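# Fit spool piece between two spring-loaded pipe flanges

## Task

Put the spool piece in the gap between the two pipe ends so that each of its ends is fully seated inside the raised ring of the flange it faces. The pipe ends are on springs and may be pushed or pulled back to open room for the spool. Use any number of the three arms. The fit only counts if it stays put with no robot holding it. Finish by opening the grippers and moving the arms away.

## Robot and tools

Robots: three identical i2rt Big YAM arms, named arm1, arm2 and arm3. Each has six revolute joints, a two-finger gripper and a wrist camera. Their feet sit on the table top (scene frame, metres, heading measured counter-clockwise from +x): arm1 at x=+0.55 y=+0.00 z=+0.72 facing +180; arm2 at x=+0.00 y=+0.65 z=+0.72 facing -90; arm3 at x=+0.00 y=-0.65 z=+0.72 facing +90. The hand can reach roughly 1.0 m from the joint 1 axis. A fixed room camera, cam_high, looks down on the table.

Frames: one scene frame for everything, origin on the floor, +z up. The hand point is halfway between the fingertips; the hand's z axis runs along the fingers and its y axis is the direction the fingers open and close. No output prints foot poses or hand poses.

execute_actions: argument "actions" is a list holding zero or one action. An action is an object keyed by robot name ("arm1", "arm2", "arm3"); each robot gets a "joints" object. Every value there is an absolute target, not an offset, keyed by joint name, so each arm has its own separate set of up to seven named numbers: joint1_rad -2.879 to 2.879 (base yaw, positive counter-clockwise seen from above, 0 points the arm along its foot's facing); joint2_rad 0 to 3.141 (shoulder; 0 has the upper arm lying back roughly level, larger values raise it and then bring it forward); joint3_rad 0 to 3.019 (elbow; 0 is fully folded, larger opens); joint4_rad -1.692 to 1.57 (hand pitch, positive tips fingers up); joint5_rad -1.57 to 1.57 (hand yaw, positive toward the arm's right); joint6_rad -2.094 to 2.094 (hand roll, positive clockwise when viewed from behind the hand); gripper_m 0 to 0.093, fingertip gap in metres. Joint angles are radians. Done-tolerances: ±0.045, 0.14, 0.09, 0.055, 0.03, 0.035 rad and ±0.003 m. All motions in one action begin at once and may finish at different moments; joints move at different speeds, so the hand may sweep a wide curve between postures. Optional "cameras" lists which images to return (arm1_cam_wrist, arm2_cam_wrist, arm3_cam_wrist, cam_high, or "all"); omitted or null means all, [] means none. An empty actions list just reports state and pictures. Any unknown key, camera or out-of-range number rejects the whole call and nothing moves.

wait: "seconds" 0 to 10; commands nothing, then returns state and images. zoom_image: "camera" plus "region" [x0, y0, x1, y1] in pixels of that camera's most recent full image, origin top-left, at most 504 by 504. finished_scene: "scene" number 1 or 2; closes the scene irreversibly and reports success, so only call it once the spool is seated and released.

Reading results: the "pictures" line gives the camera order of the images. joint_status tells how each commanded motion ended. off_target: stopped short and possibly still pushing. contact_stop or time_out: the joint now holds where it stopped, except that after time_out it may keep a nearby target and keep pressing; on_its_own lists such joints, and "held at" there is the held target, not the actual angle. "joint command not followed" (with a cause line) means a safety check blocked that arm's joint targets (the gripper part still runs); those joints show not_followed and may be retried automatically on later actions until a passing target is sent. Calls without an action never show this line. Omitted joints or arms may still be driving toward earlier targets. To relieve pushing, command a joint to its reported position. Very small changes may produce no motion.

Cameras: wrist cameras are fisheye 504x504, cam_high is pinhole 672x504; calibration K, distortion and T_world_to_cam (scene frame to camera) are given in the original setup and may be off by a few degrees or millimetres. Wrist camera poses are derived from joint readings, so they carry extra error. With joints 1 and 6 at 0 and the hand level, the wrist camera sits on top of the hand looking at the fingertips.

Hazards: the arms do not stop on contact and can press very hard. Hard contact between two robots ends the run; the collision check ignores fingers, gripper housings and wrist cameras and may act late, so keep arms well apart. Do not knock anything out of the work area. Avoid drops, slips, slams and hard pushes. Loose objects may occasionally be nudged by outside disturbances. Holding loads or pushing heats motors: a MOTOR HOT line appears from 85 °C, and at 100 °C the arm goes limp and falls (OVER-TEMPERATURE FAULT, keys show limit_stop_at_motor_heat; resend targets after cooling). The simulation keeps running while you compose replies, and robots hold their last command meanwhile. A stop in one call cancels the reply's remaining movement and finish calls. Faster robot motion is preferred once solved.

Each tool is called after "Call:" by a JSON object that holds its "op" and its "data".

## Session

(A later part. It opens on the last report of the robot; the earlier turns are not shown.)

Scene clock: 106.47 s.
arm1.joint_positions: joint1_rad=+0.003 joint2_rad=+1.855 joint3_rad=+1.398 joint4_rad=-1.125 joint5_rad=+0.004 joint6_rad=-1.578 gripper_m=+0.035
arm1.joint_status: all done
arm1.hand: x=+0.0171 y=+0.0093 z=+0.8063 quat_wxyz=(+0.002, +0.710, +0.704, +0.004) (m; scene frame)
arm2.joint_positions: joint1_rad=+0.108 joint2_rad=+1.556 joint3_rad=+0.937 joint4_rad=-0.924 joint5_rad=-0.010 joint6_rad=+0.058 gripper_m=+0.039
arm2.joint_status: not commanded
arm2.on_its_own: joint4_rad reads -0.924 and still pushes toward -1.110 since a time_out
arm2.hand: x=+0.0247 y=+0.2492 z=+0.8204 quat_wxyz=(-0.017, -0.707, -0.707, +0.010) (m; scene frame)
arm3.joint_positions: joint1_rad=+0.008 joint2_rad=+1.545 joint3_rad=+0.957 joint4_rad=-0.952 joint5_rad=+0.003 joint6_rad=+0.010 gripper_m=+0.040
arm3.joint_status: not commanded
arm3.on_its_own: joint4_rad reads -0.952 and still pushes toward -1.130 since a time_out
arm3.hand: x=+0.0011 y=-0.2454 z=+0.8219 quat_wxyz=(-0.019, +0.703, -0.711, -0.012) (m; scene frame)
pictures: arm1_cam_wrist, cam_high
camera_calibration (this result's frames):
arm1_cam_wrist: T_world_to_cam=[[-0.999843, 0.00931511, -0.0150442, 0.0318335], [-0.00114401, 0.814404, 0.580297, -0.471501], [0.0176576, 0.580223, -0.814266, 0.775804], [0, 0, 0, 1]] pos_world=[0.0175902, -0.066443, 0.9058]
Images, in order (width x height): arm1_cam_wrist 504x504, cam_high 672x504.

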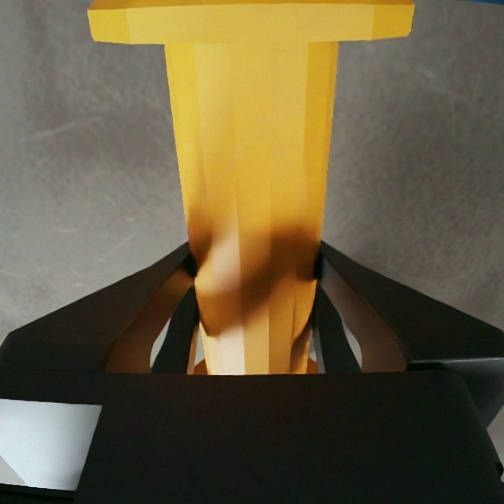

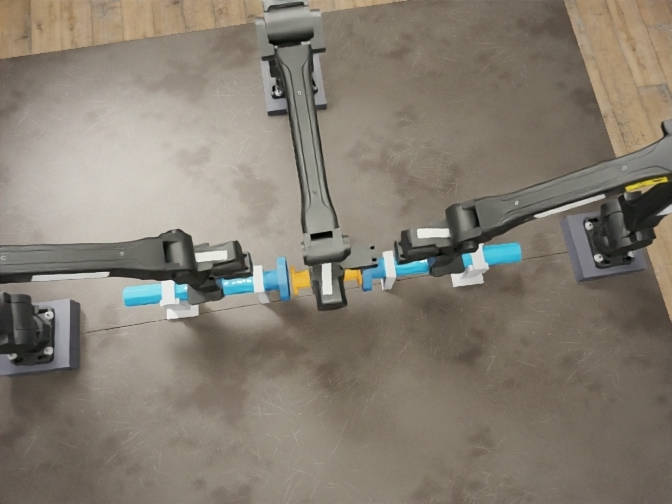

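Call:
{"op": "execute_actions", "data": {"actions": [{"arm1":{"joints":{"joint1_rad":-0.006,"joint3_rad":1.485,"joint4_rad":-1.16,"joint6_rad":-1.53}},"arm3":{"joints":{"joint2_rad":1.56,"joint3_rad":0.98,"joint4_rad":-0.99}}}], "cameras": ["arm1_cam_wrist","cam_high"]}}

Call:
{"op": "zoom_image", "data": {"camera": "cam_high", "region": [240, 180, 410, 320]}}

Scene clock: 111.07 s.
arm1.joint_positions: joint1_rad=-0.008 joint2_rad=+1.855 joint3_rad=+1.426 joint4_rad=-1.153 joint5_rad=+0.004 joint6_rad=-1.548 gripper_m=+0.035
arm1.joint_status: all done
arm1.hand: x=+0.0125 y=+0.0156 z=+0.8164 quat_wxyz=(+0.001, +0.724, +0.689, +0.004) (m; scene frame)
arm2.joint_positions: joint1_rad=+0.108 joint2_rad=+1.556 joint3_rad=+0.937 joint4_rad=-0.924 joint5_rad=-0.010 joint6_rad=+0.058 gripper_m=+0.039
arm2.joint_status: not commanded
arm2.on_its_own: joint4_rad reads -0.924 and still pushes toward -1.110 since a time_out
arm2.hand: x=+0.0247 y=+0.2492 z=+0.8204 quat_wxyz=(-0.017, -0.707, -0.707, +0.010) (m; scene frame)
arm3.joint_positions: joint1_rad=+0.008 joint2_rad=+1.570 joint3_rad=+0.983 joint4_rad=-0.946 joint5_rad=+0.005 joint6_rad=+0.008 gripper_m=+0.040
arm3.joint_status: all done
arm3.hand: x=+0.0014 y=-0.2341 z=+0.8208 quat_wxyz=(-0.022, +0.703, -0.710, -0.014) (m; scene frame)
pictures: arm1_cam_wrist, cam_high
camera_calibration (this result's frames):
arm1_cam_wrist: T_world_to_cam=[[-0.998624, 0.0504963, -0.0141815, 0.0259335], [0.0328666, 0.813172, 0.581095, -0.483596], [0.0408751, 0.579829, -0.813712, 0.779662], [0, 0, 0, 1]] pos_world=[0.00992319, -0.0601335, 0.915803]
Images, in order (width x height): arm1_cam_wrist 504x504, cam_high 672x504.

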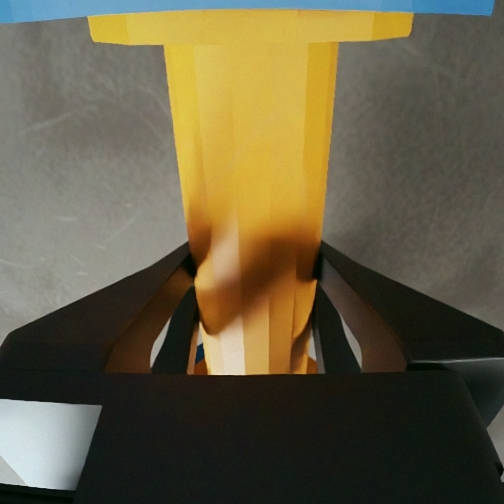

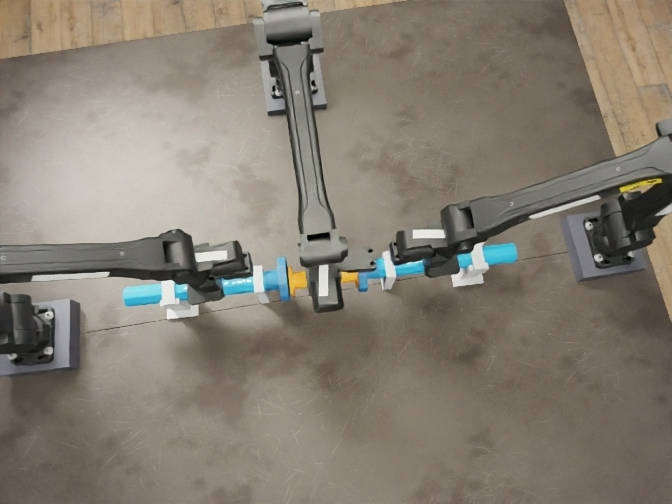

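Region (240, 180, 410, 320) of cam_high's 672x504 image, scaled by 2.965, with more detail than that image has; it fills the top 415 rows of this view, and the rest is white.

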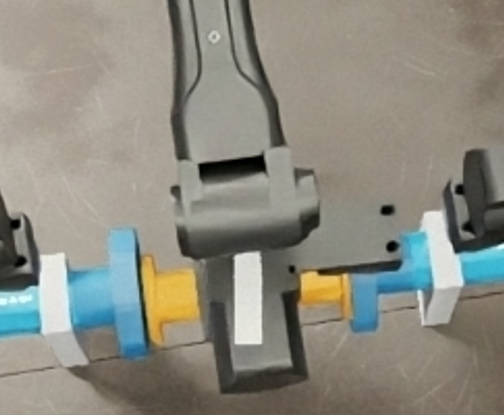

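Call:
{"op": "execute_actions", "data": {"actions": [{"arm1":{"joints":{"joint4_rad":-1.18}}}], "cameras": []}}

Call:
{"op": "execute_actions", "data": {"actions": [{"arm2":{"joints":{"joint2_rad":1.6,"joint3_rad":0.995,"joint4_rad":-0.95}},"arm3":{"joints":{"joint2_rad":1.6,"joint3_rad":1.02,"joint4_rad":-0.97}}}], "cameras": ["arm1_cam_wrist","cam_high"]}}

Call:
{"op": "zoom_image", "data": {"camera": "cam_high", "region": [240, 180, 410, 320]}}

Scene clock: 121.27 s.
arm1.joint_positions: joint1_rad=-0.008 joint2_rad=+1.855 joint3_rad=+1.426 joint4_rad=-1.167 joint5_rad=+0.002 joint6_rad=-1.543 gripper_m=+0.035
arm1.joint_status: all done
arm1.hand: x=+0.0160 y=+0.0152 z=+0.8164 quat_wxyz=(+0.007, +0.726, +0.688, +0.008) (m; scene frame)
arm2.joint_positions: joint1_rad=+0.108 joint2_rad=+1.556 joint3_rad=+0.937 joint4_rad=-0.924 joint5_rad=-0.010 joint6_rad=+0.058 gripper_m=+0.039
arm2.joint_status: not commanded
arm2.on_its_own: joint4_rad reads -0.924 and still pushes toward -1.110 since a time_out
arm2.hand: x=+0.0247 y=+0.2492 z=+0.8204 quat_wxyz=(-0.017, -0.707, -0.707, +0.010) (m; scene frame)
arm3.joint_positions: joint1_rad=+0.008 joint2_rad=+1.570 joint3_rad=+0.983 joint4_rad=-0.946 joint5_rad=+0.005 joint6_rad=+0.008 gripper_m=+0.040
arm3.joint_status: not commanded
arm3.hand: x=+0.0014 y=-0.2341 z=+0.8208 quat_wxyz=(-0.022, +0.703, -0.710, -0.014) (m; scene frame)
pictures: none
No camera images: the call's "cameras" was empty. Leave "cameras" out to get every camera's image.

Scene clock: 122.00 s.
arm1.joint_positions: joint1_rad=-0.009 joint2_rad=+1.855 joint3_rad=+1.427 joint4_rad=-1.171 joint5_rad=+0.000 joint6_rad=-1.540 gripper_m=+0.035
arm1.joint_status: not commanded
arm1.hand: x=+0.0167 y=+0.0154 z=+0.8166 quat_wxyz=(+0.009, +0.728, +0.686, +0.009) (m; scene frame)
arm2.joint_positions: joint1_rad=+0.108 joint2_rad=+1.591 joint3_rad=+0.974 joint4_rad=-0.928 joint5_rad=-0.005 joint6_rad=+0.059 gripper_m=+0.039
arm2.joint_status: all done
arm2.hand: x=+0.0245 y=+0.2360 z=+0.8185 quat_wxyz=(-0.014, -0.707, -0.707, +0.011) (m; scene frame)
arm3.joint_positions: joint1_rad=+0.008 joint2_rad=+1.586 joint3_rad=+1.001 joint4_rad=-0.952 joint5_rad=+0.005 joint6_rad=+0.009 gripper_m=+0.040
arm3.joint_status: all done
arm3.hand: x=+0.0014 y=-0.2286 z=+0.8203 quat_wxyz=(-0.021, +0.703, -0.710, -0.013) (m; scene frame)
pictures: arm1_cam_wrist, cam_high
camera_calibration (this result's frames):
arm1_cam_wrist: T_world_to_cam=[[-0.997716, 0.0595849, -0.0318305, 0.0444511], [0.0302882, 0.815734, 0.577634, -0.48079], [0.0603835, 0.575351, -0.815675, 0.781169], [0, 0, 0, 1]] pos_world=[0.0117421, -0.059898, 0.916316]
Images, in order (width x height): arm1_cam_wrist 504x504, cam_high 672x504.

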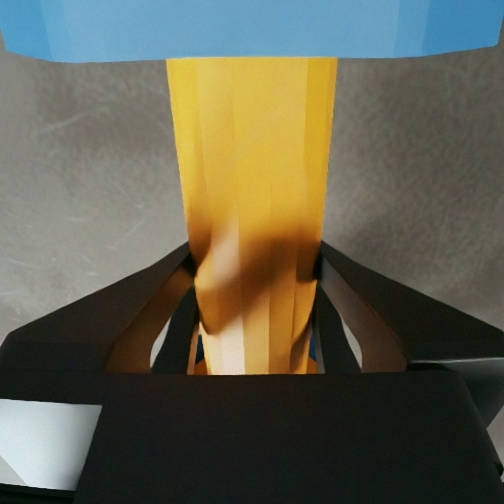

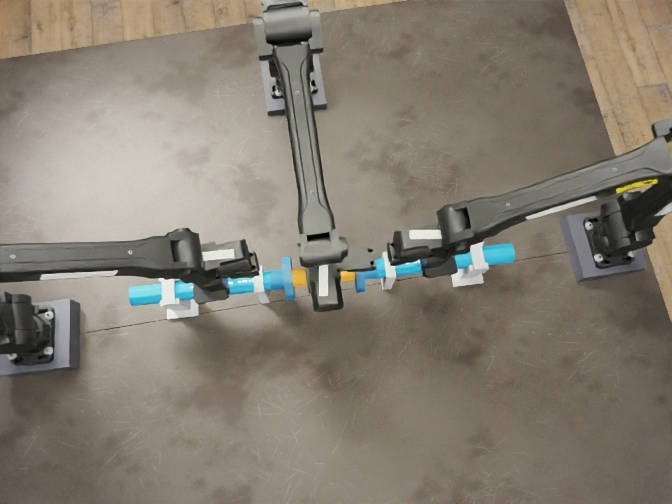

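Region (240, 180, 410, 320) of cam_high's 672x504 image, scaled by 2.965, with more detail than that image has; it fills the top 415 rows of this view, and the rest is white.

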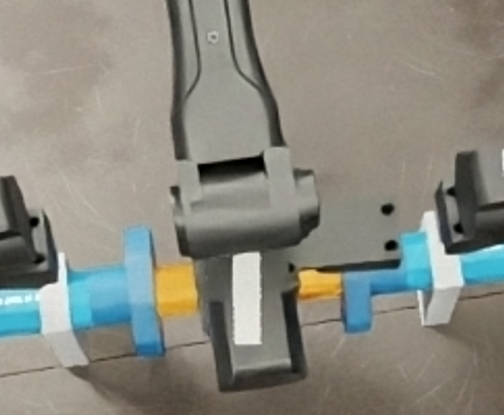

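Seated. Release and retreat.

Call:
{"op": "execute_actions", "data": {"actions": [{"arm1":{"joints":{"gripper_m":0.09}},"arm2":{"joints":{"gripper_m":0.09}},"arm3":{"joints":{"gripper_m":0.09}}}], "cameras": []}}

Call:
{"op": "execute_actions", "data": {"actions": [{"arm1":{"joints":{"joint2_rad":1.6}},"arm2":{"joints":{"joint2_rad":1.35}},"arm3":{"joints":{"joint2_rad":1.35}}}], "cameras": ["cam_high","arm1_cam_wrist"]}}

Call:
{"op": "finished_scene", "data": {"scene": 1}}

Scene clock: 128.73 s.
arm1.joint_positions: joint1_rad=-0.009 joint2_rad=+1.854 joint3_rad=+1.439 joint4_rad=-1.171 joint5_rad=+0.000 joint6_rad=-1.540 gripper_m=+0.090
arm1.joint_status: all done
arm1.hand: x=+0.0118 y=+0.0155 z=+0.8210 quat_wxyz=(+0.005, +0.728, +0.686, +0.004) (m; scene frame)
arm2.joint_positions: joint1_rad=+0.108 joint2_rad=+1.591 joint3_rad=+0.974 joint4_rad=-0.942 joint5_rad=-0.004 joint6_rad=+0.059 gripper_m=+0.090
arm2.joint_status: all done
arm2.hand: x=+0.0242 y=+0.2393 z=+0.8184 quat_wxyz=(-0.009, -0.707, -0.707, +0.007) (m; scene frame)
arm3.joint_positions: joint1_rad=+0.009 joint2_rad=+1.587 joint3_rad=+1.001 joint4_rad=-0.963 joint5_rad=+0.003 joint6_rad=+0.009 gripper_m=+0.090
arm3.joint_status: all done
arm3.hand: x=+0.0009 y=-0.2313 z=+0.8201 quat_wxyz=(-0.016, +0.704, -0.710, -0.010) (m; scene frame)
pictures: none
No camera images: the call's "cameras" was empty. Leave "cameras" out to get every camera's image.

Scene clock: 130.03 s.
arm1.joint_positions: joint1_rad=-0.009 joint2_rad=+1.601 joint3_rad=+1.459 joint4_rad=-1.171 joint5_rad=+0.000 joint6_rad=-1.540 gripper_m=+0.090
arm1.joint_status: all done
arm1.hand: x=+0.0089 y=+0.0157 z=+0.9611 quat_wxyz=(-0.091, +0.722, +0.680, -0.092) (m; scene frame)
arm2.joint_positions: joint1_rad=+0.108 joint2_rad=+1.333 joint3_rad=+0.974 joint4_rad=-0.943 joint5_rad=-0.004 joint6_rad=+0.059 gripper_m=+0.090
arm2.joint_status: all done
arm2.hand: x=+0.0249 y=+0.2307 z=+0.9212 quat_wxyz=(-0.105, -0.700, -0.700, +0.092) (m; scene frame)
arm3.joint_positions: joint1_rad=+0.009 joint2_rad=+1.336 joint3_rad=+1.001 joint4_rad=-0.964 joint5_rad=+0.003 joint6_rad=+0.009 gripper_m=+0.090
arm3.joint_status: all done
arm3.hand: x=+0.0002 y=-0.2257 z=+0.9212 quat_wxyz=(-0.103, +0.697, -0.703, -0.098) (m; scene frame)
pictures: arm1_cam_wrist, cam_high
camera_calibration (this result's frames):
arm1_cam_wrist: T_world_to_cam=[[-0.966068, 0.0592818, 0.251393, -0.231239], [0.1934, 0.811155, 0.551927, -0.540981], [-0.1712, 0.581818, -0.795096, 0.881541], [0, 0, 0, 1]] pos_world=[0.032153, -0.0603683, 1.05762]
Images, in order (width x height): arm1_cam_wrist 504x504, cam_high 672x504.

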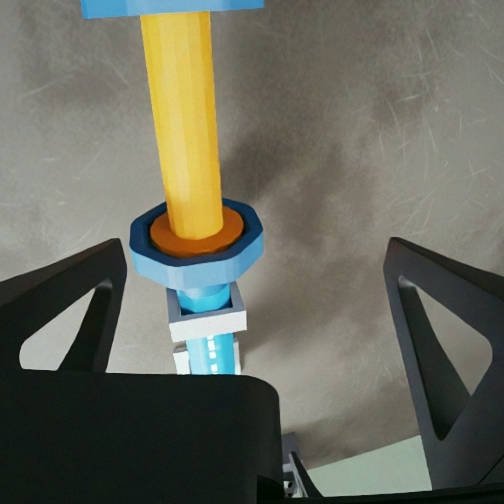

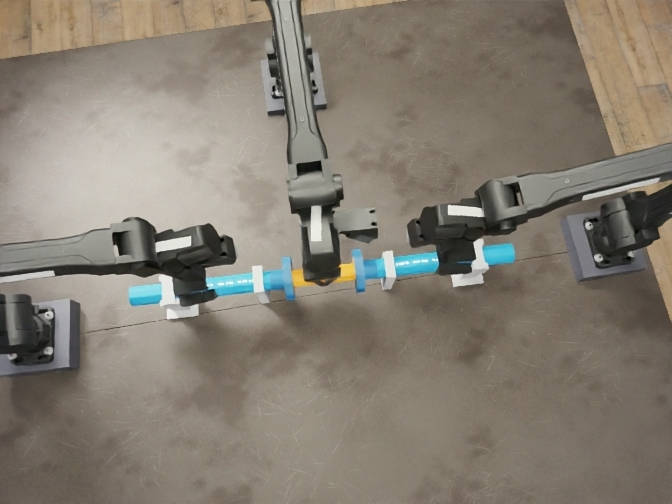

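The scene is finished: the task was done.


## Next scene

The same job, from a new start.

Call:
{"op": "execute_actions", "data": {"actions": []}}

Scene clock: 0.00 s.
arm1.joint_positions: joint1_rad=+0.409 joint2_rad=+0.523 joint3_rad=+1.383 joint4_rad=-1.241 joint5_rad=+0.220 joint6_rad=+0.191 gripper_m=+0.095
arm1.joint_status: not commanded
arm1.hand: x=+0.3509 y=-0.0412 z=+1.3229 quat_wxyz=(+0.073, +0.825, +0.021, -0.561) (m; scene frame)
arm2.joint_positions: joint1_rad=+0.334 joint2_rad=+0.458 joint3_rad=+1.406 joint4_rad=-1.265 joint5_rad=+0.090 joint6_rad=+0.367 gripper_m=+0.095
arm2.joint_status: not commanded
arm2.hand: x=+0.0330 y=+0.4906 z=+1.3676 quat_wxyz=(-0.512, -0.610, -0.527, +0.296) (m; scene frame)
arm3.joint_positions: joint1_rad=+0.405 joint2_rad=+0.604 joint3_rad=+1.384 joint4_rad=-1.145 joint5_rad=-0.161 joint6_rad=-0.389 gripper_m=+0.095
arm3.joint_status: not commanded
arm3.hand: x=-0.1243 y=-0.4400 z=+1.3484 quat_wxyz=(-0.357, +0.775, -0.268, -0.447) (m; scene frame)
pictures: arm1_cam_wrist, arm2_cam_wrist, arm3_cam_wrist, cam_high
camera_calibration (this result's frames):
arm1_cam_wrist: T_world_to_cam=[[-0.121325, 0.987533, -0.100296, 0.218589], [0.834587, 0.0467885, -0.548886, 0.439146], [-0.53735, -0.150299, -0.829858, 1.40513], [0, 0, 0, 1]] pos_world=[0.415063, -0.0252212, 1.42903]
arm2_cam_wrist: T_world_to_cam=[[-0.94494, -0.0772363, -0.318, 0.509353], [0.116868, 0.828018, -0.548386, 0.346549], [0.305665, -0.555356, -0.773401, 1.44102], [0, 0, 0, 1]] pos_world=[0.000338286, 0.552671, 1.4665]
arm3_cam_wrist: T_world_to_cam=[[0.736131, 0.599731, 0.313742, -0.0681058], [0.661588, -0.539724, -0.520576, 0.552502], [-0.142871, 0.59078, -0.794082, 1.43683], [0, 0, 0, 1]] pos_world=[-0.110112, -0.509809, 1.44995]
Images, in order (width x height): arm1_cam_wrist 504x504, arm2_cam_wrist 504x504, arm3_cam_wrist 504x504, cam_high 672x504.

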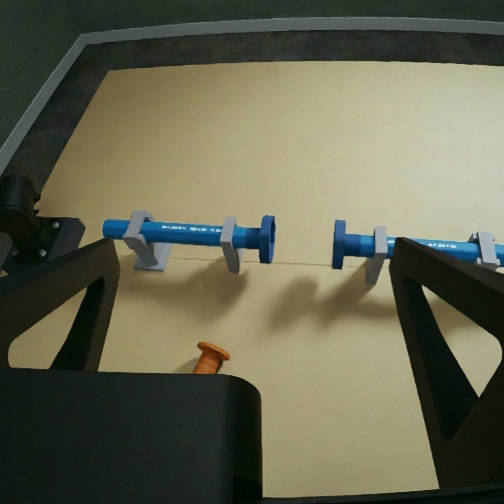

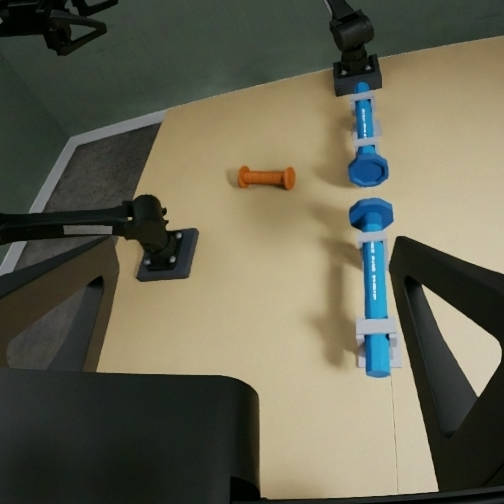

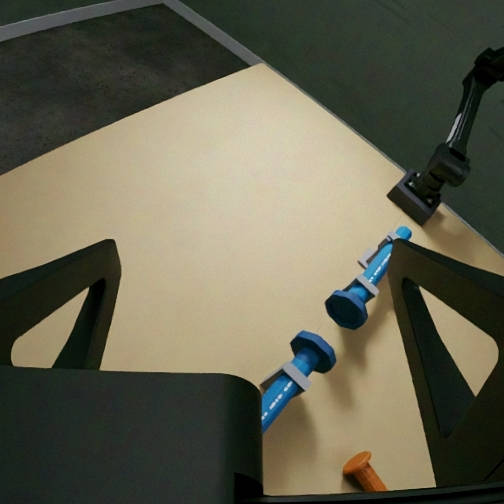

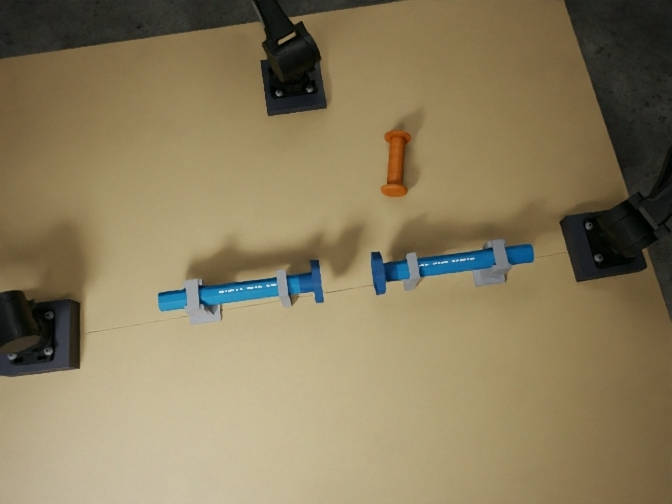

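Call:
{"op": "execute_actions", "data": {"actions": [{"arm1":{"joints":{"joint1_rad":0.685,"joint2_rad":1.36,"joint3_rad":0.79,"joint4_rad":-0.79,"joint5_rad":0,"joint6_rad":0.955}},"arm2":{"joints":{"joint1_rad":0.057,"joint2_rad":1.5,"joint3_rad":1.13,"joint4_rad":-0.995,"joint5_rad":0,"joint6_rad":0.03}},"arm3":{"joints":{"joint1_rad":0.033,"joint2_rad":1.35,"joint3_rad":0.98,"joint4_rad":-0.985,"joint5_rad":0,"joint6_rad":0.04}}}]}}

Scene clock: 16.23 s.
arm1.joint_positions: joint1_rad=+0.685 joint2_rad=+1.355 joint3_rad=+0.762 joint4_rad=-0.809 joint5_rad=+0.001 joint6_rad=+0.939 gripper_m=+0.095
arm1.joint_status: all done
arm1.hand: x=+0.2625 y=-0.2253 z=+0.8047 quat_wxyz=(+0.061, +0.987, -0.136, -0.061) (m; scene frame)
arm2.joint_positions: joint1_rad=+0.067 joint2_rad=+1.495 joint3_rad=+1.130 joint4_rad=-1.006 joint5_rad=+0.003 joint6_rad=+0.039 gripper_m=+0.095
arm2.joint_status: all done
arm2.hand: x=+0.0071 y=+0.1851 z=+0.9138 quat_wxyz=(-0.075, -0.711, -0.695, +0.074) (m; scene frame)
arm3.joint_positions: joint1_rad=+0.038 joint2_rad=+1.338 joint3_rad=+0.957 joint4_rad=-0.987 joint5_rad=-0.002 joint6_rad=+0.029 gripper_m=+0.095
arm3.joint_status: all done
arm3.hand: x=-0.0123 y=-0.2474 z=+0.9005 quat_wxyz=(-0.076, +0.703, -0.703, -0.077) (m; scene frame)
pictures: arm1_cam_wrist, arm2_cam_wrist, arm3_cam_wrist, cam_high
camera_calibration (this result's frames):
arm1_cam_wrist: T_world_to_cam=[[0.260153, 0.954912, -0.143051, 0.264613], [0.859487, -0.161505, 0.484972, -0.648339], [0.440002, -0.249117, -0.862751, 0.647573], [0, 0, 0, 1]] pos_world=[0.203466, -0.19607, 0.910974]
arm2_cam_wrist: T_world_to_cam=[[-0.999561, 0.0294138, -0.00358267, 0.0102885], [0.0253803, 0.912281, 0.408777, -0.535931], [0.0152921, 0.408506, -0.912627, 0.87912], [0, 0, 0, 1]] pos_world=[0.0104425, 0.129491, 1.02142]
arm3_cam_wrist: T_world_to_cam=[[1, -0.00070851, -0.000353844, 0.0120156], [-0.000513348, -0.920128, 0.391618, -0.574506], [-0.000603047, -0.391618, -0.920128, 0.855629], [0, 0, 0, 1]] pos_world=[-0.0117945, -0.193531, 1.01228]
Images, in order (width x height): arm1_cam_wrist 504x504, arm2_cam_wrist 504x504, arm3_cam_wrist 504x504, cam_high 672x504.

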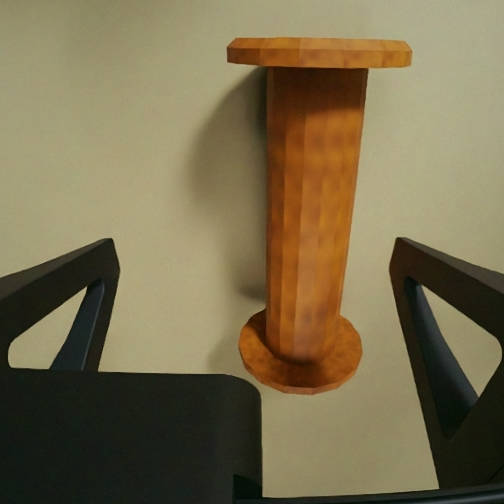

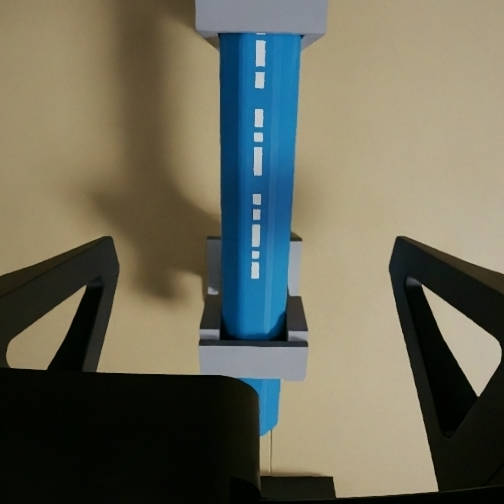

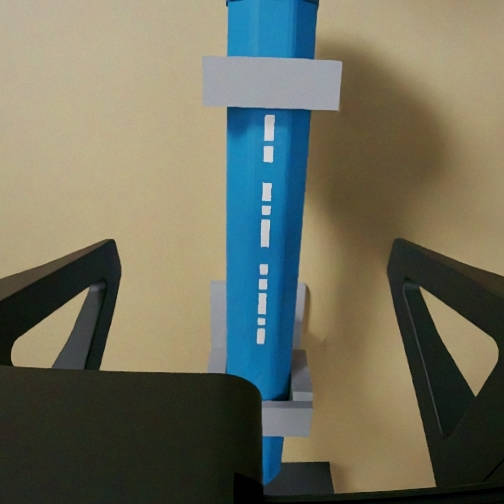

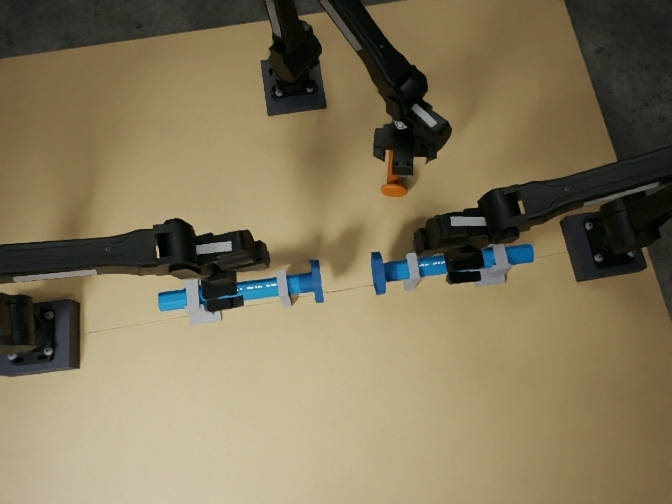

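Call:
{"op": "execute_actions", "data": {"actions": [{"arm1":{"joints":{"joint1_rad":0.695,"joint2_rad":1.528}},"arm2":{"joints":{"joint2_rad":1.71}},"arm3":{"joints":{"joint1_rad":0.02,"joint2_rad":1.55}}}], "cameras": ["arm1_cam_wrist"]}}

Call:
{"op": "execute_actions", "data": {"actions": [{"arm1":{"joints":{"gripper_m":0}},"arm2":{"joints":{"gripper_m":0}},"arm3":{"joints":{"gripper_m":0}}}]}}

Scene clock: 23.50 s.
arm1.joint_positions: joint1_rad=+0.687 joint2_rad=+1.540 joint3_rad=+0.762 joint4_rad=-0.805 joint5_rad=+0.001 joint6_rad=+0.940 gripper_m=+0.095
arm1.joint_status: all done
arm1.hand: x=+0.2771 y=-0.2147 z=+0.7426 quat_wxyz=(-0.004, +0.991, -0.135, +0.003) (m; scene frame)
arm2.joint_positions: joint1_rad=+0.067 joint2_rad=+1.721 joint3_rad=+1.126 joint4_rad=-1.003 joint5_rad=+0.003 joint6_rad=+0.039 gripper_m=+0.095
arm2.joint_status: all done
arm2.hand: x=+0.0067 y=+0.1952 z=+0.8130 quat_wxyz=(+0.008, -0.715, -0.699, -0.004) (m; scene frame)
arm3.joint_positions: joint1_rad=+0.038 joint2_rad=+1.556 joint3_rad=+0.957 joint4_rad=-0.987 joint5_rad=-0.002 joint6_rad=+0.029 gripper_m=+0.095
arm3.joint_status: all done
arm3.hand: x=-0.0113 y=-0.2551 z=+0.8174 quat_wxyz=(-0.001, +0.707, -0.708, +0.002) (m; scene frame)
pictures: arm1_cam_wrist
camera_calibration (this result's frames):
arm1_cam_wrist: T_world_to_cam=[[0.268548, 0.963261, 0.00315203, 0.132735], [0.783415, -0.22031, 0.58114, -0.692001], [0.560484, -0.153595, -0.813797, 0.540927], [0, 0, 0, 1]] pos_world=[0.203297, -0.19723, 0.841936]
Images, in order (width x height): arm1_cam_wrist 504x504.

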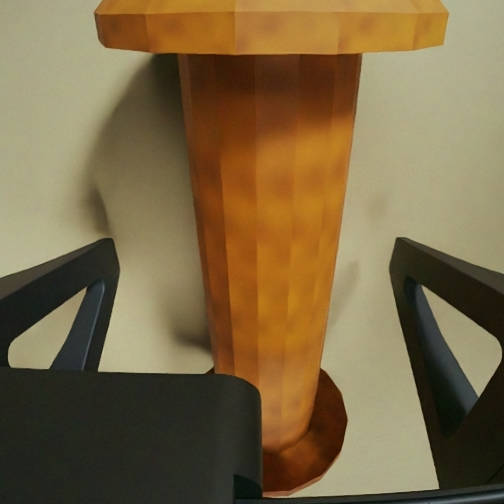

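Scene clock: 24.23 s.
arm1.joint_positions: joint1_rad=+0.688 joint2_rad=+1.540 joint3_rad=+0.762 joint4_rad=-0.804 joint5_rad=+0.001 joint6_rad=+0.942 gripper_m=+0.035
arm1.joint_status: gripper_m off_target (ended at +0.035, target +0.000)
arm1.hand: x=+0.2770 y=-0.2152 z=+0.7426 quat_wxyz=(-0.004, +0.991, -0.136, +0.002) (m; scene frame)
arm2.joint_positions: joint1_rad=+0.067 joint2_rad=+1.721 joint3_rad=+1.126 joint4_rad=-1.003 joint5_rad=+0.003 joint6_rad=+0.039 gripper_m=+0.039
arm2.joint_status: gripper_m off_target (ended at +0.039, target +0.000)
arm2.hand: x=+0.0067 y=+0.1952 z=+0.8130 quat_wxyz=(+0.008, -0.715, -0.699, -0.004) (m; scene frame)
arm3.joint_positions: joint1_rad=+0.029 joint2_rad=+1.556 joint3_rad=+0.957 joint4_rad=-0.987 joint5_rad=+0.003 joint6_rad=+0.031 gripper_m=+0.040
arm3.joint_status: gripper_m off_target (ended at +0.039, target +0.000)
arm3.hand: x=-0.0070 y=-0.2550 z=+0.8174 quat_wxyz=(-0.003, +0.703, -0.711, +0.004) (m; scene frame)
pictures: arm1_cam_wrist, arm2_cam_wrist, arm3_cam_wrist, cam_high
camera_calibration (this result's frames):
arm1_cam_wrist: T_world_to_cam=[[0.269651, 0.962956, 0.00192673, 0.133734], [0.783867, -0.220663, 0.580396, -0.691643], [0.559321, -0.154994, -0.814332, 0.541347], [0, 0, 0, 1]] pos_world=[0.203308, -0.197494, 0.842005]
arm2_cam_wrist: T_world_to_cam=[[-0.999553, 0.0291031, 0.0068995, 0.000804833], [0.0273779, 0.797382, 0.602854, -0.639227], [0.0120433, 0.602773, -0.797822, 0.6518], [0, 0, 0, 1]] pos_world=[0.0104553, 0.116797, 0.905375]
arm3_cam_wrist: T_world_to_cam=[[0.999864, -0.0122654, 0.010997, -0.00551516], [-0.0163735, -0.813361, 0.581529, -0.677039], [0.00181184, -0.58163, -0.813452, 0.640579], [0, 0, 0, 1]] pos_world=[-0.00673175, -0.178165, 0.914858]
Images, in order (width x height): arm1_cam_wrist 504x504, arm2_cam_wrist 504x504, arm3_cam_wrist 504x504, cam_high 672x504.

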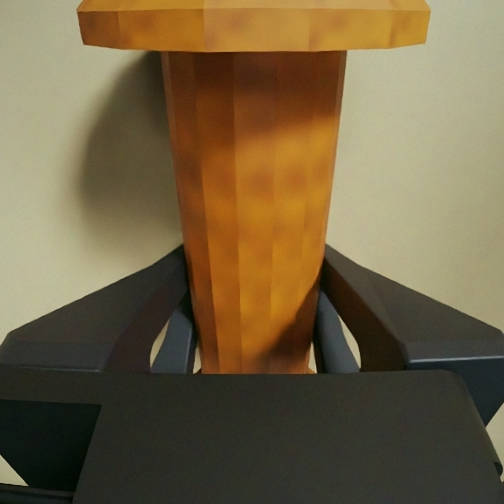

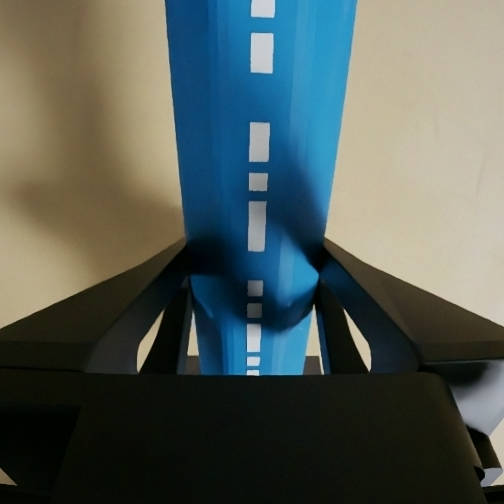

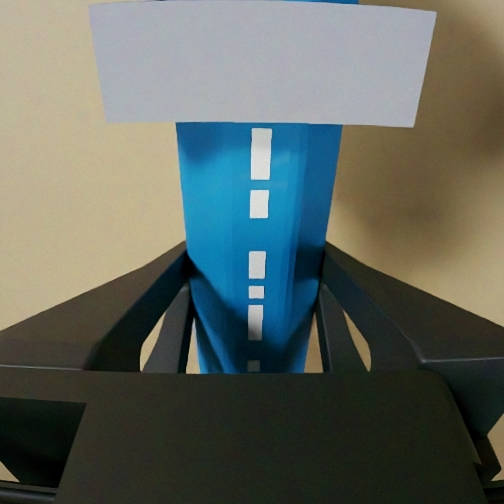

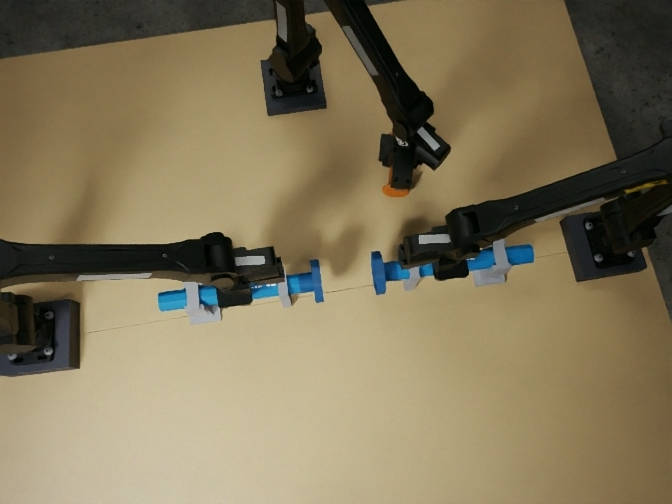

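Call:
{"op": "execute_actions", "data": {"actions": [{"arm1":{"joints":{"joint1_rad":0.085,"joint2_rad":1.4,"joint3_rad":1.0,"joint4_rad":-1.165,"joint6_rad":1.68}}}], "cameras": []}}

Call:
{"op": "execute_actions", "data": {"actions": [{"arm1":{"joints":{"joint2_rad":1.69,"joint3_rad":1.526}},"arm2":{"joints":{"joint2_rad":1.49,"joint3_rad":0.94}},"arm3":{"joints":{"joint2_rad":1.33,"joint3_rad":0.78}}}], "cameras": ["arm1_cam_wrist","cam_high"]}}

Call:
{"op": "zoom_image", "data": {"camera": "cam_high", "region": [260, 180, 430, 320]}}

Scene clock: 37.30 s.
arm1.joint_positions: joint1_rad=+0.079 joint2_rad=+1.404 joint3_rad=+0.985 joint4_rad=-1.150 joint5_rad=+0.002 joint6_rad=+1.665 gripper_m=+0.035
arm1.joint_status: all done
arm1.hand: x=+0.1758 y=-0.0216 z=+0.8594 quat_wxyz=(+0.001, +0.695, -0.719, -0.002) (m; scene frame)
arm2.joint_positions: joint1_rad=+0.067 joint2_rad=+1.721 joint3_rad=+1.126 joint4_rad=-1.003 joint5_rad=+0.003 joint6_rad=+0.039 gripper_m=+0.039
arm2.joint_status: not commanded
arm2.hand: x=+0.0067 y=+0.1952 z=+0.8130 quat_wxyz=(+0.008, -0.715, -0.699, -0.004) (m; scene frame)
arm3.joint_positions: joint1_rad=+0.029 joint2_rad=+1.556 joint3_rad=+0.957 joint4_rad=-0.987 joint5_rad=+0.003 joint6_rad=+0.031 gripper_m=+0.040
arm3.joint_status: not commanded
arm3.hand: x=-0.0070 y=-0.2550 z=+0.8174 quat_wxyz=(-0.003, +0.703, -0.711, +0.004) (m; scene frame)
pictures: none
No camera images: the call's "cameras" was empty. Leave "cameras" out to get every camera's image.

Scene clock: 38.60 s.
arm1.joint_positions: joint1_rad=+0.079 joint2_rad=+1.702 joint3_rad=+1.489 joint4_rad=-1.175 joint5_rad=+0.001 joint6_rad=+1.695 gripper_m=+0.035
arm1.joint_status: all done
arm1.hand: x=-0.0052 y=-0.0328 z=+0.9206 quat_wxyz=(+0.071, +0.681, -0.726, -0.059) (m; scene frame)
arm2.joint_positions: joint1_rad=+0.067 joint2_rad=+1.612 joint3_rad=+0.986 joint4_rad=-0.879 joint5_rad=+0.002 joint6_rad=+0.039 gripper_m=+0.039
arm2.joint_status: all done
arm2.hand: x=+0.0066 y=+0.2193 z=+0.8148 quat_wxyz=(-0.027, -0.715, -0.699, +0.028) (m; scene frame)
arm3.joint_positions: joint1_rad=+0.029 joint2_rad=+1.437 joint3_rad=+0.823 joint4_rad=-0.871 joint5_rad=-0.001 joint6_rad=+0.034 gripper_m=+0.040
arm3.joint_status: all done
arm3.hand: x=-0.0072 y=-0.2791 z=+0.8180 quat_wxyz=(-0.036, +0.701, -0.711, -0.034) (m; scene frame)
pictures: arm1_cam_wrist, cam_high
camera_calibration (this result's frames):
arm1_cam_wrist: T_world_to_cam=[[0.979672, -0.0663731, -0.189307, 0.179841], [0.0585133, -0.808096, 0.586137, -0.561879], [-0.191882, -0.585299, -0.787786, 0.829946], [0, 0, 0, 1]] pos_world=[0.0159431, 0.0436511, 1.0172]
Images, in order (width x height): arm1_cam_wrist 504x504, cam_high 672x504.

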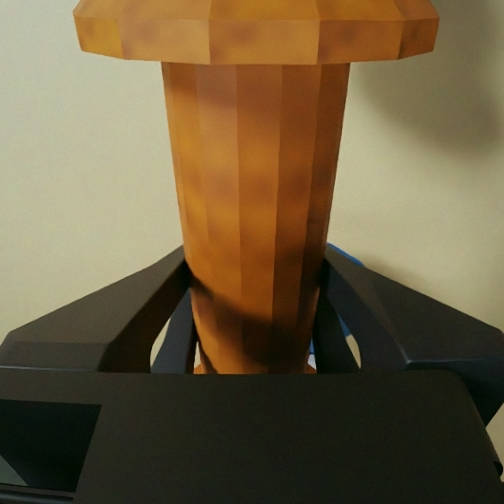

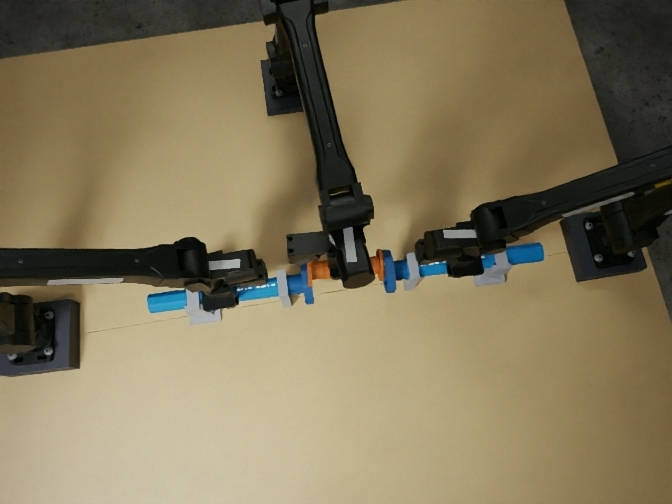

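Region (260, 180, 430, 320) of cam_high's 672x504 image, scaled by 2.965, with more detail than that image has; it fills the top 415 rows of this view, and the rest is white.

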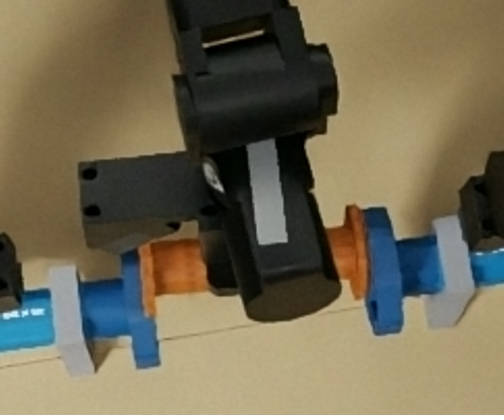

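Call:
{"op": "execute_actions", "data": {"actions": [{"arm1":{"joints":{"joint5_rad":-0.05,"joint6_rad":1.65,"joint2_rad":1.74}}}], "cameras": []}}

Call:
{"op": "execute_actions", "data": {"actions": [{"arm1":{"joints":{"joint2_rad":1.87}}}], "cameras": ["arm1_cam_wrist","cam_high"]}}

Call:
{"op": "zoom_image", "data": {"camera": "cam_high", "region": [260, 180, 430, 320]}}

Scene clock: 44.93 s.
arm1.joint_positions: joint1_rad=+0.079 joint2_rad=+1.759 joint3_rad=+1.489 joint4_rad=-1.175 joint5_rad=-0.047 joint6_rad=+1.665 gripper_m=+0.035
arm1.joint_status: all done
arm1.hand: x=-0.0064 y=-0.0413 z=+0.8901 quat_wxyz=(+0.064, +0.694, -0.716, -0.024) (m; scene frame)
arm2.joint_positions: joint1_rad=+0.067 joint2_rad=+1.612 joint3_rad=+0.986 joint4_rad=-0.879 joint5_rad=+0.002 joint6_rad=+0.039 gripper_m=+0.039
arm2.joint_status: not commanded
arm2.hand: x=+0.0066 y=+0.2193 z=+0.8148 quat_wxyz=(-0.027, -0.715, -0.699, +0.028) (m; scene frame)
arm3.joint_positions: joint1_rad=+0.029 joint2_rad=+1.437 joint3_rad=+0.823 joint4_rad=-0.871 joint5_rad=-0.001 joint6_rad=+0.034 gripper_m=+0.040
arm3.joint_status: not commanded
arm3.hand: x=-0.0072 y=-0.2791 z=+0.8180 quat_wxyz=(-0.036, +0.701, -0.711, -0.034) (m; scene frame)
pictures: none
No camera images: the call's "cameras" was empty. Leave "cameras" out to get every camera's image.

Scene clock: 46.00 s.
arm1.joint_positions: joint1_rad=+0.079 joint2_rad=+1.905 joint3_rad=+1.489 joint4_rad=-1.175 joint5_rad=-0.047 joint6_rad=+1.665 gripper_m=+0.035
arm1.joint_status: all done
arm1.hand: x=-0.0029 y=-0.0411 z=+0.8121 quat_wxyz=(+0.009, +0.695, -0.719, +0.024) (m; scene frame)
arm2.joint_positions: joint1_rad=+0.067 joint2_rad=+1.612 joint3_rad=+0.986 joint4_rad=-0.879 joint5_rad=+0.002 joint6_rad=+0.039 gripper_m=+0.039
arm2.joint_status: not commanded
arm2.hand: x=+0.0066 y=+0.2193 z=+0.8148 quat_wxyz=(-0.027, -0.715, -0.699, +0.028) (m; scene frame)
arm3.joint_positions: joint1_rad=+0.029 joint2_rad=+1.437 joint3_rad=+0.823 joint4_rad=-0.871 joint5_rad=-0.001 joint6_rad=+0.034 gripper_m=+0.040
arm3.joint_status: not commanded
arm3.hand: x=-0.0072 y=-0.2791 z=+0.8180 quat_wxyz=(-0.036, +0.701, -0.711, -0.034) (m; scene frame)
pictures: arm1_cam_wrist, cam_high
camera_calibration (this result's frames):
arm1_cam_wrist: T_world_to_cam=[[0.999298, -0.034145, 0.0154073, -0.0083628], [-0.0364044, -0.788231, 0.614302, -0.527432], [-0.00883086, -0.614432, -0.788921, 0.740332], [0, 0, 0, 1]] pos_world=[-0.00430616, 0.0388598, 0.908195]
Images, in order (width x height): arm1_cam_wrist 504x504, cam_high 672x504.

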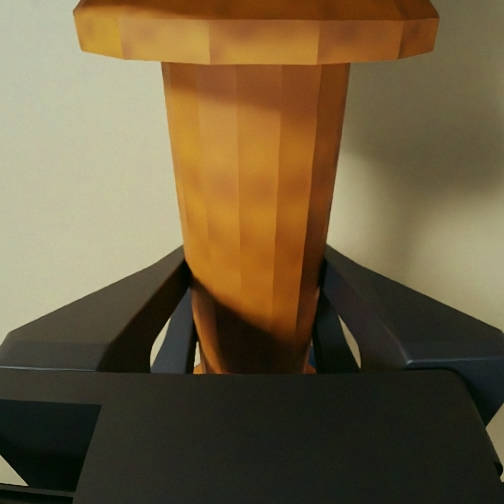

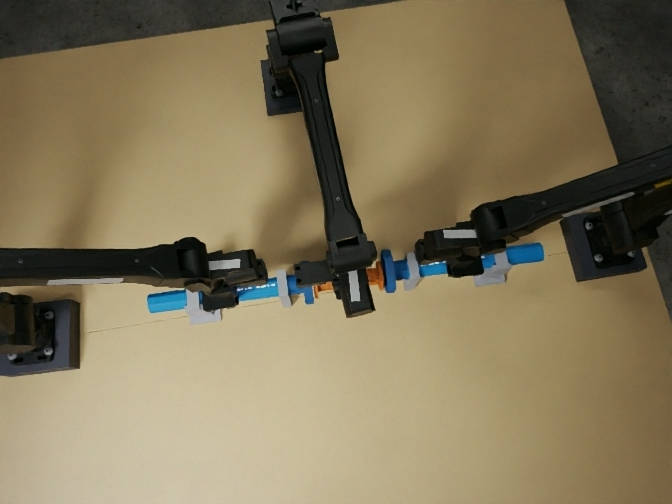

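Region (260, 180, 430, 320) of cam_high's 672x504 image, scaled by 2.965, with more detail than that image has; it fills the top 415 rows of this view, and the rest is white.

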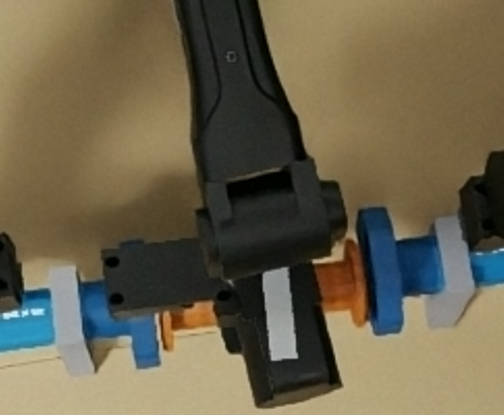

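Call:
{"op": "execute_actions", "data": {"actions": [{"arm1":{"joints":{"joint4_rad":-1.213}}}], "cameras": []}}

Call:
{"op": "execute_actions", "data": {"actions": [{"arm2":{"joints":{"joint2_rad":1.68,"joint3_rad":1.08}},"arm3":{"joints":{"joint2_rad":1.52,"joint3_rad":0.92}}}], "cameras": ["arm1_cam_wrist","cam_high"]}}

Call:
{"op": "zoom_image", "data": {"camera": "cam_high", "region": [260, 180, 430, 320]}}

Scene clock: 56.53 s.
arm1.joint_positions: joint1_rad=+0.079 joint2_rad=+1.905 joint3_rad=+1.489 joint4_rad=-1.197 joint5_rad=-0.047 joint6_rad=+1.665 gripper_m=+0.035
arm1.joint_status: all done
arm1.hand: x=+0.0025 y=-0.0408 z=+0.8122 quat_wxyz=(+0.000, +0.695, -0.719, +0.031) (m; scene frame)
arm2.joint_positions: joint1_rad=+0.067 joint2_rad=+1.612 joint3_rad=+0.986 joint4_rad=-0.879 joint5_rad=+0.002 joint6_rad=+0.039 gripper_m=+0.039
arm2.joint_status: not commanded
arm2.hand: x=+0.0066 y=+0.2193 z=+0.8148 quat_wxyz=(-0.027, -0.715, -0.699, +0.028) (m; scene frame)
arm3.joint_positions: joint1_rad=+0.029 joint2_rad=+1.437 joint3_rad=+0.823 joint4_rad=-0.871 joint5_rad=-0.001 joint6_rad=+0.034 gripper_m=+0.040
arm3.joint_status: not commanded
arm3.hand: x=-0.0072 y=-0.2791 z=+0.8180 quat_wxyz=(-0.036, +0.701, -0.711, -0.034) (m; scene frame)
pictures: none
No camera images: the call's "cameras" was empty. Leave "cameras" out to get every camera's image.

Scene clock: 57.43 s.
arm1.joint_positions: joint1_rad=+0.080 joint2_rad=+1.906 joint3_rad=+1.489 joint4_rad=-1.198 joint5_rad=-0.049 joint6_rad=+1.665 gripper_m=+0.035
arm1.joint_status: not commanded
arm1.hand: x=+0.0028 y=-0.0417 z=+0.8115 quat_wxyz=(+0.000, +0.695, -0.718, +0.032) (m; scene frame)
arm2.joint_positions: joint1_rad=+0.067 joint2_rad=+1.670 joint3_rad=+1.059 joint4_rad=-0.948 joint5_rad=+0.002 joint6_rad=+0.039 gripper_m=+0.039
arm2.joint_status: all done
arm2.hand: x=+0.0068 y=+0.2077 z=+0.8137 quat_wxyz=(-0.007, -0.715, -0.699, +0.009) (m; scene frame)
arm3.joint_positions: joint1_rad=+0.029 joint2_rad=+1.509 joint3_rad=+0.901 joint4_rad=-0.939 joint5_rad=+0.000 joint6_rad=+0.034 gripper_m=+0.040
arm3.joint_status: all done
arm3.hand: x=-0.0074 y=-0.2650 z=+0.8172 quat_wxyz=(-0.015, +0.702, -0.712, -0.011) (m; scene frame)
pictures: arm1_cam_wrist, cam_high
camera_calibration (this result's frames):
arm1_cam_wrist: T_world_to_cam=[[0.998673, -0.0330348, 0.0395023, -0.0335545], [-0.0503371, -0.788014, 0.613596, -0.526703], [0.0108584, -0.61477, -0.788631, 0.739208], [0, 0, 0, 1]] pos_world=[-0.00102932, 0.0382852, 0.907472]
Images, in order (width x height): arm1_cam_wrist 504x504, cam_high 672x504.

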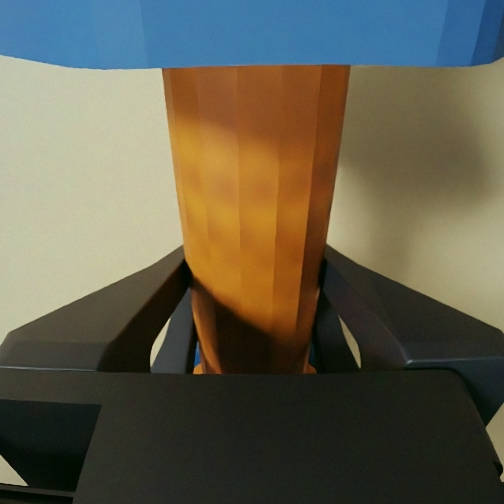

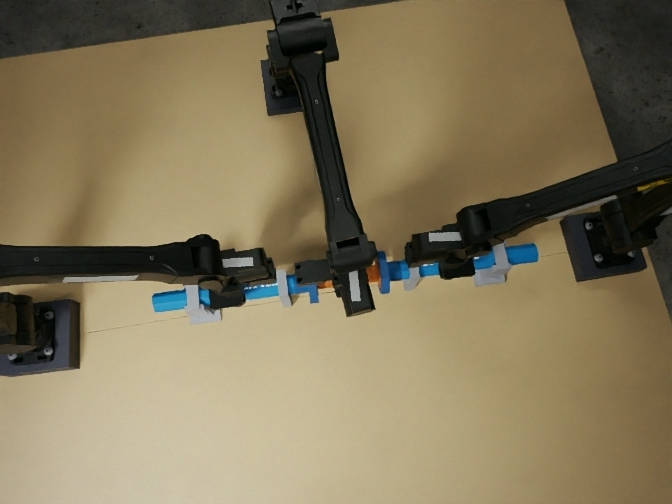

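Region (260, 180, 430, 320) of cam_high's 672x504 image, scaled by 2.965, with more detail than that image has; it fills the top 415 rows of this view, and the rest is white.

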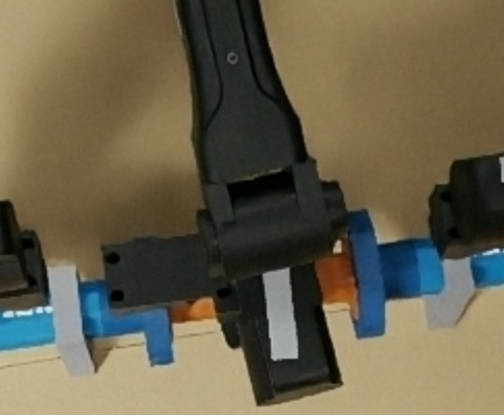

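Call:
{"op": "execute_actions", "data": {"actions": [{"arm1":{"joints":{"gripper_m":0.09}},"arm2":{"joints":{"gripper_m":0.09}},"arm3":{"joints":{"gripper_m":0.09}}}], "cameras": []}}

Call:
{"op": "execute_actions", "data": {"actions": [{"arm1":{"joints":{"joint2_rad":1.64}},"arm2":{"joints":{"joint2_rad":1.43}},"arm3":{"joints":{"joint2_rad":1.27}}}], "cameras": ["cam_high","arm1_cam_wrist"]}}

Scene clock: 62.07 s.
arm1.joint_positions: joint1_rad=+0.080 joint2_rad=+1.882 joint3_rad=+1.489 joint4_rad=-1.199 joint5_rad=-0.049 joint6_rad=+1.665 gripper_m=+0.090
arm1.joint_status: all done
arm1.hand: x=+0.0017 y=-0.0418 z=+0.8242 quat_wxyz=(+0.009, +0.695, -0.718, +0.025) (m; scene frame)
arm2.joint_positions: joint1_rad=+0.067 joint2_rad=+1.670 joint3_rad=+1.059 joint4_rad=-0.986 joint5_rad=+0.002 joint6_rad=+0.039 gripper_m=+0.090
arm2.joint_status: all done
arm2.hand: x=+0.0066 y=+0.2171 z=+0.8137 quat_wxyz=(+0.007, -0.715, -0.699, -0.004) (m; scene frame)
arm3.joint_positions: joint1_rad=+0.029 joint2_rad=+1.509 joint3_rad=+0.901 joint4_rad=-0.977 joint5_rad=+0.000 joint6_rad=+0.035 gripper_m=+0.090
arm3.joint_status: all done
arm3.hand: x=-0.0072 y=-0.2745 z=+0.8170 quat_wxyz=(-0.002, +0.702, -0.713, +0.003) (m; scene frame)
pictures: none
No camera images: the call's "cameras" was empty. Leave "cameras" out to get every camera's image.

Scene clock: 63.37 s.
arm1.joint_positions: joint1_rad=+0.080 joint2_rad=+1.638 joint3_rad=+1.502 joint4_rad=-1.200 joint5_rad=-0.049 joint6_rad=+1.665 gripper_m=+0.090
arm1.joint_status: all done
arm1.hand: x=+0.0013 y=-0.0417 z=+0.9591 quat_wxyz=(+0.106, +0.693, -0.711, -0.059) (m; scene frame)
arm2.joint_positions: joint1_rad=+0.067 joint2_rad=+1.413 joint3_rad=+1.059 joint4_rad=-0.988 joint5_rad=+0.002 joint6_rad=+0.039 gripper_m=+0.090
arm2.joint_status: all done
arm2.hand: x=+0.0070 y=+0.2081 z=+0.9213 quat_wxyz=(-0.086, -0.710, -0.694, +0.083) (m; scene frame)
arm3.joint_positions: joint1_rad=+0.029 joint2_rad=+1.254 joint3_rad=+0.901 joint4_rad=-0.979 joint5_rad=+0.000 joint6_rad=+0.035 gripper_m=+0.090
arm3.joint_status: all done
arm3.hand: x=-0.0080 y=-0.2670 z=+0.9090 quat_wxyz=(-0.089, +0.696, -0.707, -0.089) (m; scene frame)
pictures: arm1_cam_wrist, cam_high
camera_calibration (this result's frames):
arm1_cam_wrist: T_world_to_cam=[[0.970989, -0.0348749, -0.236568, 0.226814], [0.12242, -0.777331, 0.617065, -0.620508], [-0.205412, -0.628124, -0.750511, 0.818827], [0, 0, 0, 1]] pos_world=[0.023925, 0.0398949, 1.05109]
Images, in order (width x height): arm1_cam_wrist 504x504, cam_high 672x504.

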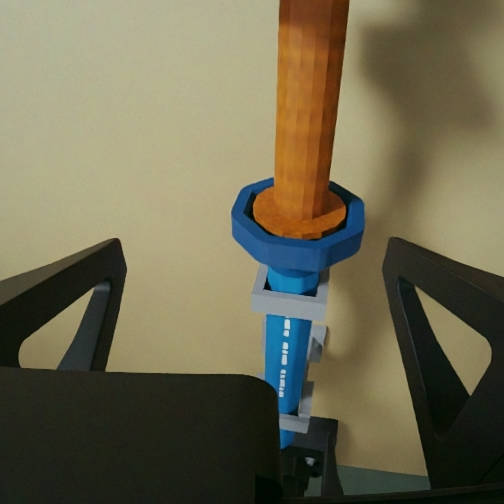

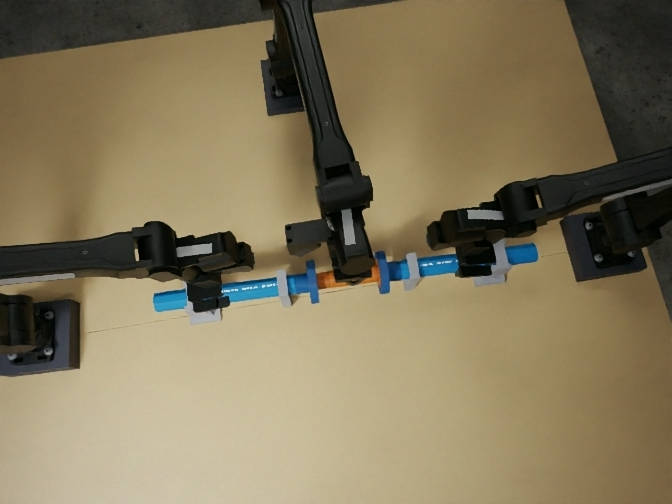

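Call:
{"op": "finished_scene", "data": {"scene": 2}}

The scene is finished: the task was done.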